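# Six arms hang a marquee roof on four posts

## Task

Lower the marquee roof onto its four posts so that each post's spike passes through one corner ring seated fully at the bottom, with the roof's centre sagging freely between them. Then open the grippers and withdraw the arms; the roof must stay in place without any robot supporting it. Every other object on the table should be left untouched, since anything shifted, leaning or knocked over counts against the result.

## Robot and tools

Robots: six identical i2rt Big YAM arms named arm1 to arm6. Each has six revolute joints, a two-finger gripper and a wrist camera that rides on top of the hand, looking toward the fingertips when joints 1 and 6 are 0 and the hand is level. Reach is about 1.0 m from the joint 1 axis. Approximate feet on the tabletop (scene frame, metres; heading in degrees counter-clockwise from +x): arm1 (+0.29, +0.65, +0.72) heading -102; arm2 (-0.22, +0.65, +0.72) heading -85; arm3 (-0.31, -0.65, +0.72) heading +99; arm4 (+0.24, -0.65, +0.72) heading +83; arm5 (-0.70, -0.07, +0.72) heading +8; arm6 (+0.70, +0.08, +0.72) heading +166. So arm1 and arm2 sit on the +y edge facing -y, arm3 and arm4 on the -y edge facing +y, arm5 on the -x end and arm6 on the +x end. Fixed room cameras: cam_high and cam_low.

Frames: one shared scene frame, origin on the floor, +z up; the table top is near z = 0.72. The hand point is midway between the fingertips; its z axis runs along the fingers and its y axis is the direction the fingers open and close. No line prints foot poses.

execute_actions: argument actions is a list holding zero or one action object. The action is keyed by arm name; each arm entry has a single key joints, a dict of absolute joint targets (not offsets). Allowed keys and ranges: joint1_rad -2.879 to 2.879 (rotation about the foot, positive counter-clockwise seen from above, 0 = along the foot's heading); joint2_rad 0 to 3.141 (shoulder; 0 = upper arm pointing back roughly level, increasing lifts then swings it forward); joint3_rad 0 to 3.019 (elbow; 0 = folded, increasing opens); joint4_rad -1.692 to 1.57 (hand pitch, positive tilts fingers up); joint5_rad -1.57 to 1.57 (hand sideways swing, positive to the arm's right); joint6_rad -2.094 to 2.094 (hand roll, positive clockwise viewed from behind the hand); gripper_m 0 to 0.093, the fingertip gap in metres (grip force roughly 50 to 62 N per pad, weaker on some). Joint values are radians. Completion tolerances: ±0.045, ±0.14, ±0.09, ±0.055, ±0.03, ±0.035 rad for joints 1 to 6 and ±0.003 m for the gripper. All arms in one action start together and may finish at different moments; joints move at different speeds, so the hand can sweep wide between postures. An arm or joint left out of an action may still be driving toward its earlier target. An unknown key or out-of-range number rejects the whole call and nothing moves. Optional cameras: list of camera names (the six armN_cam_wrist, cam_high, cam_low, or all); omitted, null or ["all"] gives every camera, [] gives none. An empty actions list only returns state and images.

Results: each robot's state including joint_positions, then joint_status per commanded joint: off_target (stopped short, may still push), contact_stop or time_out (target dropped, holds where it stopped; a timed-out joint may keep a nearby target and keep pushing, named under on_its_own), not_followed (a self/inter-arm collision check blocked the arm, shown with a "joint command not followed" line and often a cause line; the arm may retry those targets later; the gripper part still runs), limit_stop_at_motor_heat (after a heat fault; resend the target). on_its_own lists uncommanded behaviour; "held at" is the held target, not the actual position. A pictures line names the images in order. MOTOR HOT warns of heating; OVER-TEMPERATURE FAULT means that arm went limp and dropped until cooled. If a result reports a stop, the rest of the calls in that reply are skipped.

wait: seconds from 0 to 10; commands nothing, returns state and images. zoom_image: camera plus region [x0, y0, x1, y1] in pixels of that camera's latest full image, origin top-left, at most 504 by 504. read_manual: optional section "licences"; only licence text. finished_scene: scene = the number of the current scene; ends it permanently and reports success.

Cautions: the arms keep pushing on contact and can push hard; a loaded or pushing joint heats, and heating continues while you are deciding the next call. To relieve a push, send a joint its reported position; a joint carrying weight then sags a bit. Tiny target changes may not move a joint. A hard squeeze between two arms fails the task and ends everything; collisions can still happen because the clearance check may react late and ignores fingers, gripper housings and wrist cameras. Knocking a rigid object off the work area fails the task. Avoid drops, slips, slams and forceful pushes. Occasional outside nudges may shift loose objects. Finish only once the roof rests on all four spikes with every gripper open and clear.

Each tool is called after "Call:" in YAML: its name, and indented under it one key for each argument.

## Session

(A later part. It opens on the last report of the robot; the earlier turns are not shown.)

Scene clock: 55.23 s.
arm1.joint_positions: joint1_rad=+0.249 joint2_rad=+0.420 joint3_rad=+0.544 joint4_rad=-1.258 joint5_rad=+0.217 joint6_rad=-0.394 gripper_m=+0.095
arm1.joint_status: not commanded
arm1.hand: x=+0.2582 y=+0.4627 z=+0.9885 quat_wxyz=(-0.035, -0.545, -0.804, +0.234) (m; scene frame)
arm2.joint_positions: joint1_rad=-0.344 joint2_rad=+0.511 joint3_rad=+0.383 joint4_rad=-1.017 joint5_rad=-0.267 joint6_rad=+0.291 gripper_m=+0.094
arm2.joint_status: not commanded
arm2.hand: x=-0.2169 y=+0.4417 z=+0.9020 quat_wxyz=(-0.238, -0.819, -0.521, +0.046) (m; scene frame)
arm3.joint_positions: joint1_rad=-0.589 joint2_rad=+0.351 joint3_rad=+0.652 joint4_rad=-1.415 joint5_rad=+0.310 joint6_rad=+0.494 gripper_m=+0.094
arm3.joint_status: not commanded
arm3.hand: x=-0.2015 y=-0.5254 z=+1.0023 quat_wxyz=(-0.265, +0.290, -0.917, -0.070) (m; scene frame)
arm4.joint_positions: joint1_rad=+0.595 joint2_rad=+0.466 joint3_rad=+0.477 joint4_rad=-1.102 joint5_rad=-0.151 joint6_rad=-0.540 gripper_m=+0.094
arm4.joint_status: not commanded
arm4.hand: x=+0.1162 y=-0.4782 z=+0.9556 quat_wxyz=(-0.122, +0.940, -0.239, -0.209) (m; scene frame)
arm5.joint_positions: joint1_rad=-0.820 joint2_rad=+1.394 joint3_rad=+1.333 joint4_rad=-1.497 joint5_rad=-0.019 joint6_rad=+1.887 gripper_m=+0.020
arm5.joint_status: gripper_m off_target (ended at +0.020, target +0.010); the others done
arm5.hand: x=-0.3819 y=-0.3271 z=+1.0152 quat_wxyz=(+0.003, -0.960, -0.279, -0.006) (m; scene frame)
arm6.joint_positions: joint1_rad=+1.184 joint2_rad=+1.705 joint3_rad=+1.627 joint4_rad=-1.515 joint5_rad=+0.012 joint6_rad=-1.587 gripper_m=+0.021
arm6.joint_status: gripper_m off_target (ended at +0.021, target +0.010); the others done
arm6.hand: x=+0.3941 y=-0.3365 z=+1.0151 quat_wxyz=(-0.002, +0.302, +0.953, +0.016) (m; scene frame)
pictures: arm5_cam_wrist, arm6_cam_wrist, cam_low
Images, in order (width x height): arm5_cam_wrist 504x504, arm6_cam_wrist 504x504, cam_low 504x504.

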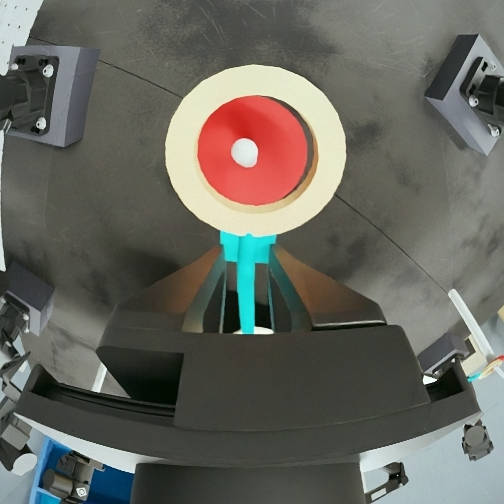

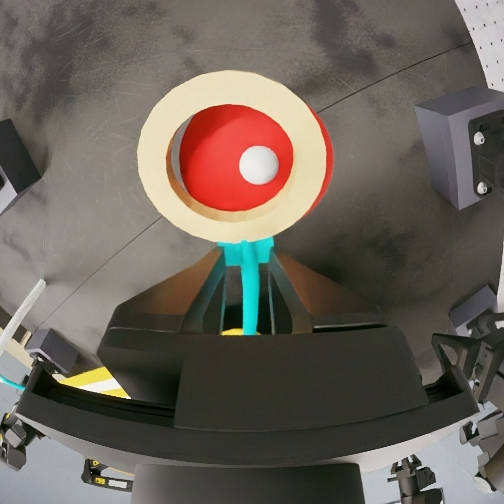

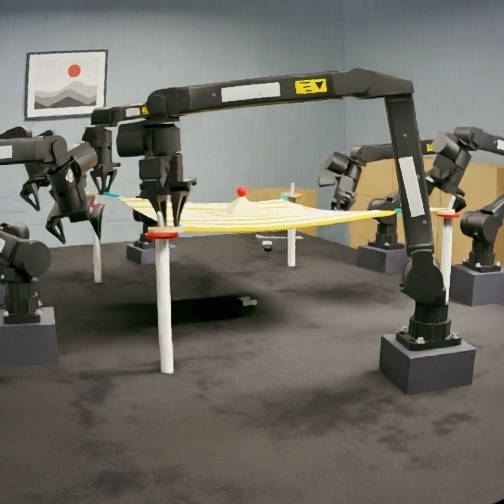

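Call:
execute_actions:
  actions:
    - {"arm5":{"joints":{"joint1_rad":-0.82,"joint3_rad":1.24,"joint4_rad":-1.39,"gripper_m":0.01}},"arm6":{"joints":{"joint1_rad":1.15,"joint3_rad":1.62,"joint4_rad":-1.46,"gripper_m":0.01}}}
  cameras: ["arm5_cam_wrist","arm6_cam_wrist","cam_low"]

Scene clock: 58.10 s.
arm1.joint_positions: joint1_rad=+0.249 joint2_rad=+0.420 joint3_rad=+0.544 joint4_rad=-1.258 joint5_rad=+0.217 joint6_rad=-0.394 gripper_m=+0.095
arm1.joint_status: not commanded
arm1.hand: x=+0.2582 y=+0.4627 z=+0.9885 quat_wxyz=(-0.035, -0.545, -0.804, +0.234) (m; scene frame)
arm2.joint_positions: joint1_rad=-0.344 joint2_rad=+0.511 joint3_rad=+0.383 joint4_rad=-1.017 joint5_rad=-0.267 joint6_rad=+0.291 gripper_m=+0.094
arm2.joint_status: not commanded
arm2.hand: x=-0.2169 y=+0.4417 z=+0.9020 quat_wxyz=(-0.238, -0.819, -0.521, +0.046) (m; scene frame)
arm3.joint_positions: joint1_rad=-0.589 joint2_rad=+0.351 joint3_rad=+0.652 joint4_rad=-1.415 joint5_rad=+0.310 joint6_rad=+0.494 gripper_m=+0.094
arm3.joint_status: not commanded
arm3.hand: x=-0.2015 y=-0.5254 z=+1.0023 quat_wxyz=(-0.265, +0.290, -0.917, -0.070) (m; scene frame)
arm4.joint_positions: joint1_rad=+0.595 joint2_rad=+0.466 joint3_rad=+0.477 joint4_rad=-1.102 joint5_rad=-0.151 joint6_rad=-0.540 gripper_m=+0.094
arm4.joint_status: not commanded
arm4.hand: x=+0.1162 y=-0.4782 z=+0.9556 quat_wxyz=(-0.122, +0.940, -0.239, -0.209) (m; scene frame)
arm5.joint_positions: joint1_rad=-0.804 joint2_rad=+1.392 joint3_rad=+1.246 joint4_rad=-1.403 joint5_rad=-0.019 joint6_rad=+1.887 gripper_m=+0.020
arm5.joint_status: gripper_m off_target (ended at +0.020, target +0.010); the others done
arm5.hand: x=-0.3798 y=-0.3207 z=+0.9831 quat_wxyz=(-0.001, -0.958, -0.286, -0.009) (m; scene frame)
arm6.joint_positions: joint1_rad=+1.145 joint2_rad=+1.704 joint3_rad=+1.614 joint4_rad=-1.472 joint5_rad=+0.006 joint6_rad=-1.588 gripper_m=+0.021
arm6.joint_status: gripper_m off_target (ended at +0.021, target +0.010); the others done
arm6.hand: x=+0.3751 y=-0.3305 z=+1.0102 quat_wxyz=(-0.004, +0.320, +0.948, +0.001) (m; scene frame)
pictures: arm5_cam_wrist, arm6_cam_wrist, cam_low
Images, in order (width x height): arm5_cam_wrist 504x504, arm6_cam_wrist 504x504, cam_low 504x504.

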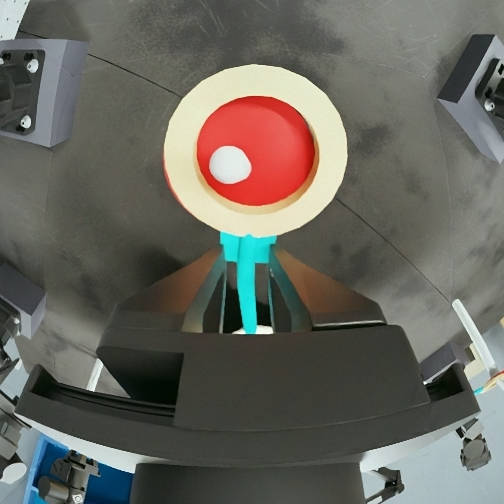

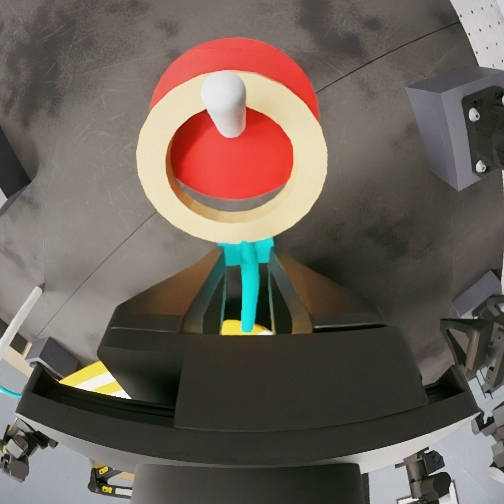

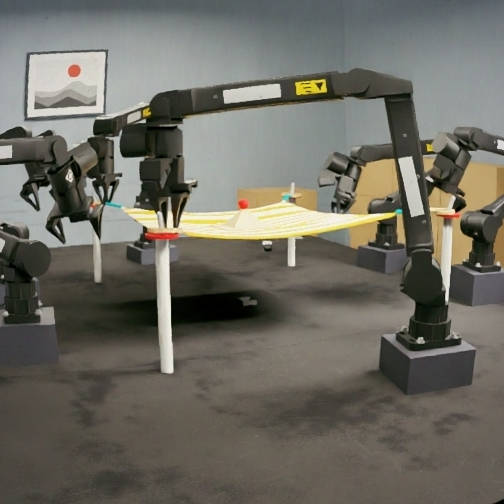

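Call:
execute_actions:
  actions:
    - {"arm5":{"joints":{"joint1_rad":-0.76,"joint2_rad":1.42,"joint3_rad":1.25,"gripper_m":0.01}}}
  cameras: []

Call:
execute_actions:
  actions:
    - {"arm5":{"joints":{"gripper_m":0.05}},"arm6":{"joints":{"gripper_m":0.05}}}
  cameras: []

Call:
execute_actions:
  actions:
    - {"arm5":{"joints":{"joint3_rad":1.6,"joint4_rad":-1.68}},"arm6":{"joints":{"joint3_rad":1.95,"joint4_rad":-1.68}}}

Call:
zoom_image:
  camera: "cam_low"
  region: [60, 150, 504, 300]

Scene clock: 61.30 s.
arm1.joint_positions: joint1_rad=+0.249 joint2_rad=+0.420 joint3_rad=+0.544 joint4_rad=-1.258 joint5_rad=+0.217 joint6_rad=-0.394 gripper_m=+0.095
arm1.joint_status: not commanded
arm1.hand: x=+0.2582 y=+0.4627 z=+0.9885 quat_wxyz=(-0.035, -0.545, -0.804, +0.234) (m; scene frame)
arm2.joint_positions: joint1_rad=-0.344 joint2_rad=+0.511 joint3_rad=+0.383 joint4_rad=-1.017 joint5_rad=-0.267 joint6_rad=+0.291 gripper_m=+0.094
arm2.joint_status: not commanded
arm2.hand: x=-0.2169 y=+0.4417 z=+0.9020 quat_wxyz=(-0.238, -0.819, -0.521, +0.046) (m; scene frame)
arm3.joint_positions: joint1_rad=-0.589 joint2_rad=+0.351 joint3_rad=+0.652 joint4_rad=-1.415 joint5_rad=+0.310 joint6_rad=+0.494 gripper_m=+0.094
arm3.joint_status: not commanded
arm3.hand: x=-0.2015 y=-0.5254 z=+1.0023 quat_wxyz=(-0.265, +0.290, -0.917, -0.070) (m; scene frame)
arm4.joint_positions: joint1_rad=+0.595 joint2_rad=+0.466 joint3_rad=+0.477 joint4_rad=-1.102 joint5_rad=-0.151 joint6_rad=-0.540 gripper_m=+0.094
arm4.joint_status: not commanded
arm4.hand: x=+0.1162 y=-0.4782 z=+0.9556 quat_wxyz=(-0.122, +0.940, -0.239, -0.209) (m; scene frame)
arm5.joint_positions: joint1_rad=-0.750 joint2_rad=+1.405 joint3_rad=+1.246 joint4_rad=-1.400 joint5_rad=-0.005 joint6_rad=+1.887 gripper_m=+0.020
arm5.joint_status: gripper_m off_target (ended at +0.020, target +0.010); the others done
arm5.hand: x=-0.3667 y=-0.3060 z=+0.9778 quat_wxyz=(+0.000, -0.950, -0.312, +0.000) (m; scene frame)
arm6.joint_positions: joint1_rad=+1.145 joint2_rad=+1.704 joint3_rad=+1.614 joint4_rad=-1.472 joint5_rad=+0.006 joint6_rad=-1.588 gripper_m=+0.021
arm6.joint_status: not commanded
arm6.hand: x=+0.3751 y=-0.3305 z=+1.0102 quat_wxyz=(-0.004, +0.320, +0.948, +0.001) (m; scene frame)
pictures: none
No camera images: the call's "cameras" was empty. Leave "cameras" out to get every camera's image.

Scene clock: 61.93 s.
arm1.joint_positions: joint1_rad=+0.249 joint2_rad=+0.420 joint3_rad=+0.544 joint4_rad=-1.258 joint5_rad=+0.217 joint6_rad=-0.394 gripper_m=+0.095
arm1.joint_status: not commanded
arm1.hand: x=+0.2582 y=+0.4627 z=+0.9885 quat_wxyz=(-0.035, -0.545, -0.804, +0.234) (m; scene frame)
arm2.joint_positions: joint1_rad=-0.344 joint2_rad=+0.511 joint3_rad=+0.383 joint4_rad=-1.017 joint5_rad=-0.267 joint6_rad=+0.291 gripper_m=+0.094
arm2.joint_status: not commanded
arm2.hand: x=-0.2169 y=+0.4417 z=+0.9020 quat_wxyz=(-0.238, -0.819, -0.521, +0.046) (m; scene frame)
arm3.joint_positions: joint1_rad=-0.589 joint2_rad=+0.351 joint3_rad=+0.652 joint4_rad=-1.415 joint5_rad=+0.310 joint6_rad=+0.494 gripper_m=+0.094
arm3.joint_status: not commanded
arm3.hand: x=-0.2015 y=-0.5254 z=+1.0023 quat_wxyz=(-0.265, +0.290, -0.917, -0.070) (m; scene frame)
arm4.joint_positions: joint1_rad=+0.595 joint2_rad=+0.466 joint3_rad=+0.477 joint4_rad=-1.102 joint5_rad=-0.151 joint6_rad=-0.540 gripper_m=+0.094
arm4.joint_status: not commanded
arm4.hand: x=+0.1162 y=-0.4782 z=+0.9556 quat_wxyz=(-0.122, +0.940, -0.239, -0.209) (m; scene frame)
arm5.joint_positions: joint1_rad=-0.752 joint2_rad=+1.414 joint3_rad=+1.246 joint4_rad=-1.400 joint5_rad=-0.004 joint6_rad=+1.887 gripper_m=+0.050
arm5.joint_status: all done
arm5.hand: x=-0.3669 y=-0.3074 z=+0.9743 quat_wxyz=(+0.003, -0.950, -0.311, +0.003) (m; scene frame)
arm6.joint_positions: joint1_rad=+1.145 joint2_rad=+1.704 joint3_rad=+1.614 joint4_rad=-1.472 joint5_rad=+0.004 joint6_rad=-1.588 gripper_m=+0.050
arm6.joint_status: all done
arm6.hand: x=+0.3754 y=-0.3306 z=+1.0101 quat_wxyz=(-0.003, +0.320, +0.948, +0.000) (m; scene frame)
pictures: none
No camera images: the call's "cameras" was empty. Leave "cameras" out to get every camera's image.

Scene clock: 63.00 s.
arm1.joint_positions: joint1_rad=+0.249 joint2_rad=+0.420 joint3_rad=+0.544 joint4_rad=-1.258 joint5_rad=+0.217 joint6_rad=-0.394 gripper_m=+0.095
arm1.joint_status: not commanded
arm1.hand: x=+0.2582 y=+0.4627 z=+0.9885 quat_wxyz=(-0.035, -0.545, -0.804, +0.234) (m; scene frame)
arm2.joint_positions: joint1_rad=-0.344 joint2_rad=+0.511 joint3_rad=+0.383 joint4_rad=-1.017 joint5_rad=-0.267 joint6_rad=+0.291 gripper_m=+0.094
arm2.joint_status: not commanded
arm2.hand: x=-0.2169 y=+0.4417 z=+0.9020 quat_wxyz=(-0.238, -0.819, -0.521, +0.046) (m; scene frame)
arm3.joint_positions: joint1_rad=-0.589 joint2_rad=+0.351 joint3_rad=+0.652 joint4_rad=-1.415 joint5_rad=+0.310 joint6_rad=+0.494 gripper_m=+0.094
arm3.joint_status: not commanded
arm3.hand: x=-0.2015 y=-0.5254 z=+1.0023 quat_wxyz=(-0.265, +0.290, -0.917, -0.070) (m; scene frame)
arm4.joint_positions: joint1_rad=+0.595 joint2_rad=+0.466 joint3_rad=+0.477 joint4_rad=-1.102 joint5_rad=-0.151 joint6_rad=-0.540 gripper_m=+0.094
arm4.joint_status: not commanded
arm4.hand: x=+0.1162 y=-0.4782 z=+0.9556 quat_wxyz=(-0.122, +0.940, -0.239, -0.209) (m; scene frame)
arm5.joint_positions: joint1_rad=-0.752 joint2_rad=+1.417 joint3_rad=+1.553 joint4_rad=-1.665 joint5_rad=-0.004 joint6_rad=+1.887 gripper_m=+0.050
arm5.joint_status: all done
arm5.hand: x=-0.3553 y=-0.3151 z=+1.0902 quat_wxyz=(-0.013, -0.950, -0.311, -0.009) (m; scene frame)
arm6.joint_positions: joint1_rad=+1.145 joint2_rad=+1.703 joint3_rad=+1.909 joint4_rad=-1.668 joint5_rad=+0.004 joint6_rad=-1.588 gripper_m=+0.050
arm6.joint_status: all done
arm6.hand: x=+0.3642 y=-0.3453 z=+1.1238 quat_wxyz=(-0.019, +0.319, +0.946, -0.046) (m; scene frame)
pictures: arm1_cam_wrist, arm2_cam_wrist, arm3_cam_wrist, arm4_cam_wrist, arm5_cam_wrist, arm6_cam_wrist, cam_high, cam_low
Images, in order (width x height): arm1_cam_wrist 504x504, arm2_cam_wrist 504x504, arm3_cam_wrist 504x504, arm4_cam_wrist 504x504, arm5_cam_wrist 504x504, arm6_cam_wrist 504x504, cam_high 504x504, cam_low 504x504.

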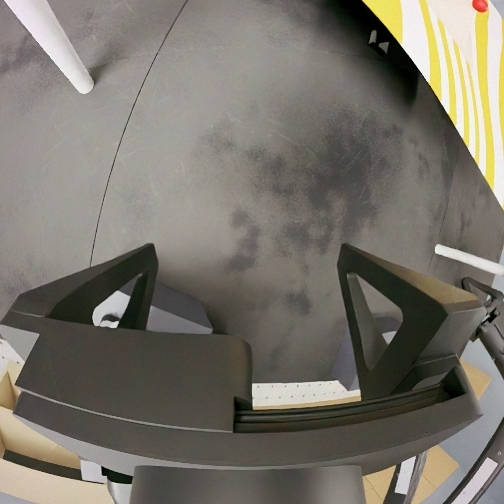

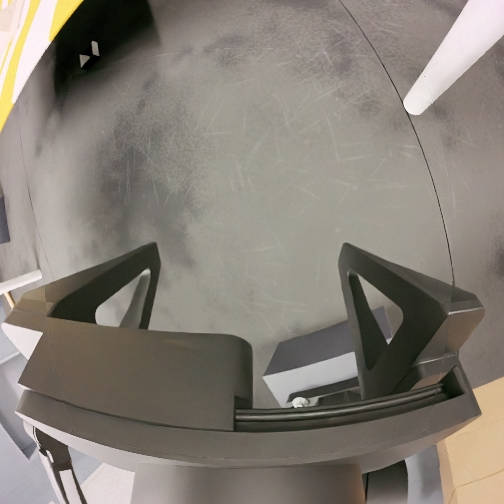

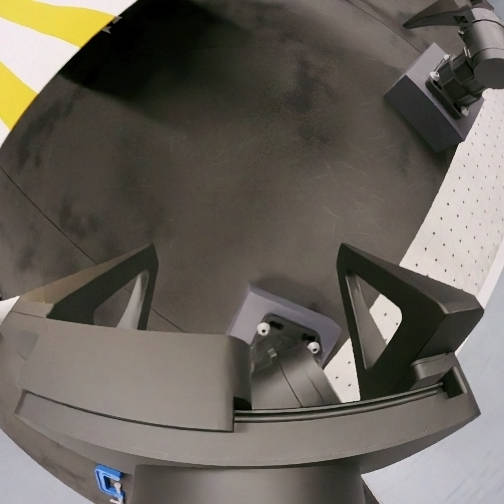

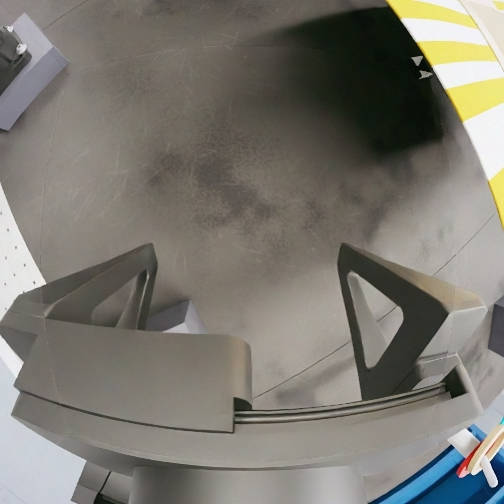

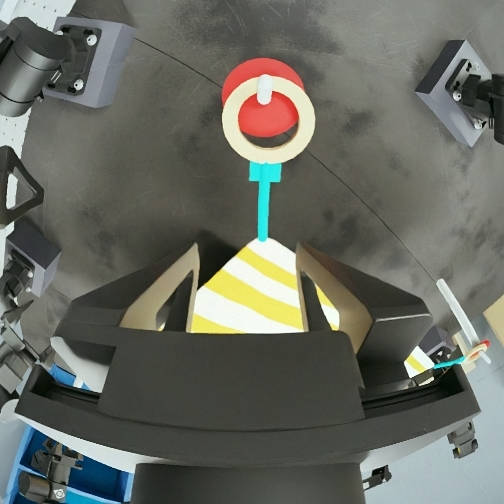

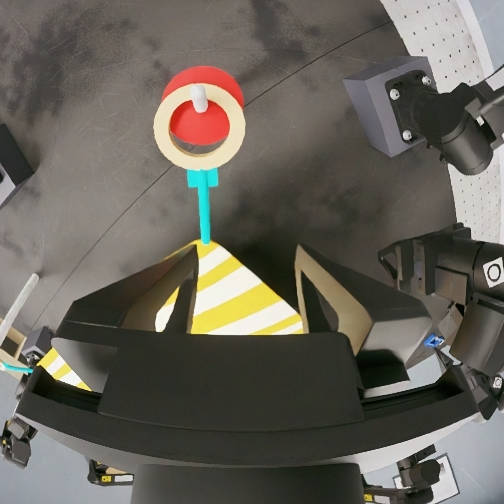

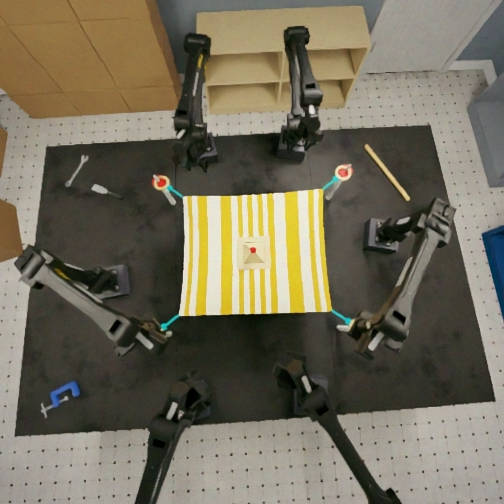

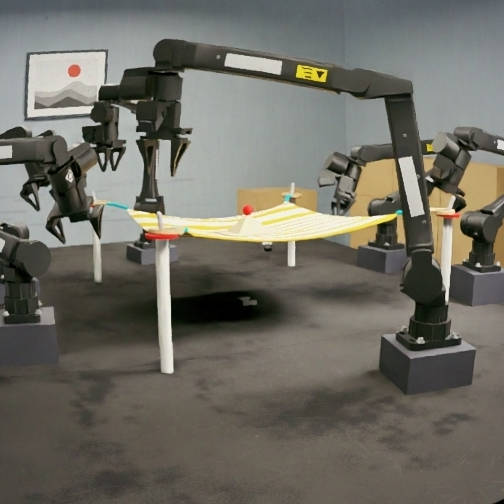

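Region (60, 150, 504, 300) of cam_low's 504x504 image, scaled by 1.135, with more detail than that image has; it fills the top 170 rows of this view, and the rest is white.

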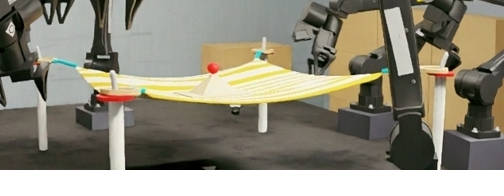

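Call:
execute_actions:
  actions:
    - {"arm5":{"joints":{"joint2_rad":0.8}},"arm6":{"joints":{"joint2_rad":0.9}}}
  cameras: ["cam_low"]

Call:
zoom_image:
  camera: "cam_low"
  region: [260, 160, 480, 250]

Scene clock: 68.03 s.
arm1.joint_positions: joint1_rad=+0.249 joint2_rad=+0.420 joint3_rad=+0.544 joint4_rad=-1.258 joint5_rad=+0.217 joint6_rad=-0.394 gripper_m=+0.095
arm1.joint_status: not commanded
arm1.hand: x=+0.2582 y=+0.4627 z=+0.9885 quat_wxyz=(-0.035, -0.545, -0.804, +0.234) (m; scene frame)
arm2.joint_positions: joint1_rad=-0.344 joint2_rad=+0.511 joint3_rad=+0.383 joint4_rad=-1.017 joint5_rad=-0.267 joint6_rad=+0.291 gripper_m=+0.094
arm2.joint_status: not commanded
arm2.hand: x=-0.2169 y=+0.4417 z=+0.9020 quat_wxyz=(-0.238, -0.819, -0.521, +0.046) (m; scene frame)
arm3.joint_positions: joint1_rad=-0.589 joint2_rad=+0.351 joint3_rad=+0.652 joint4_rad=-1.415 joint5_rad=+0.310 joint6_rad=+0.494 gripper_m=+0.094
arm3.joint_status: not commanded
arm3.hand: x=-0.2015 y=-0.5254 z=+1.0023 quat_wxyz=(-0.265, +0.290, -0.917, -0.070) (m; scene frame)
arm4.joint_positions: joint1_rad=+0.595 joint2_rad=+0.466 joint3_rad=+0.477 joint4_rad=-1.102 joint5_rad=-0.151 joint6_rad=-0.540 gripper_m=+0.094
arm4.joint_status: not commanded
arm4.hand: x=+0.1162 y=-0.4782 z=+0.9556 quat_wxyz=(-0.122, +0.940, -0.239, -0.209) (m; scene frame)
arm5.joint_positions: joint1_rad=-0.752 joint2_rad=+0.805 joint3_rad=+1.584 joint4_rad=-1.668 joint5_rad=-0.003 joint6_rad=+1.888 gripper_m=+0.050
arm5.joint_status: all done
arm5.hand: x=-0.5030 y=-0.2080 z=+1.2984 quat_wxyz=(-0.266, -0.897, -0.294, -0.194) (m; scene frame)
arm6.joint_positions: joint1_rad=+1.145 joint2_rad=+0.905 joint3_rad=+1.936 joint4_rad=-1.672 joint5_rad=+0.003 joint6_rad=-1.588 gripper_m=+0.050
arm6.joint_status: all done
arm6.hand: x=+0.5519 y=-0.1078 z=+1.4466 quat_wxyz=(-0.151, +0.286, +0.848, -0.419) (m; scene frame)
pictures: cam_low
Images, in order (width x height): cam_low 504x504.

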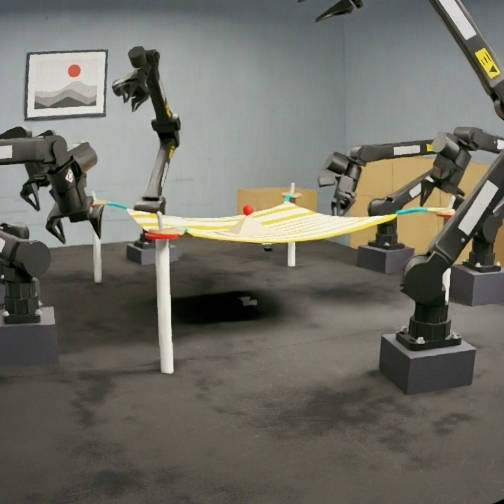

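Region (260, 160, 480, 250) of cam_low's 504x504 image, scaled by 2.291, with more detail than that image has; it fills the top 206 rows of this view, and the rest is white.

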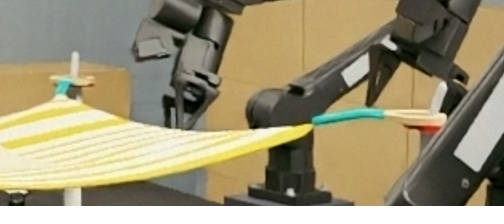

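Call:
finished_scene:
  scene: 1

The scene is finished: the task was done.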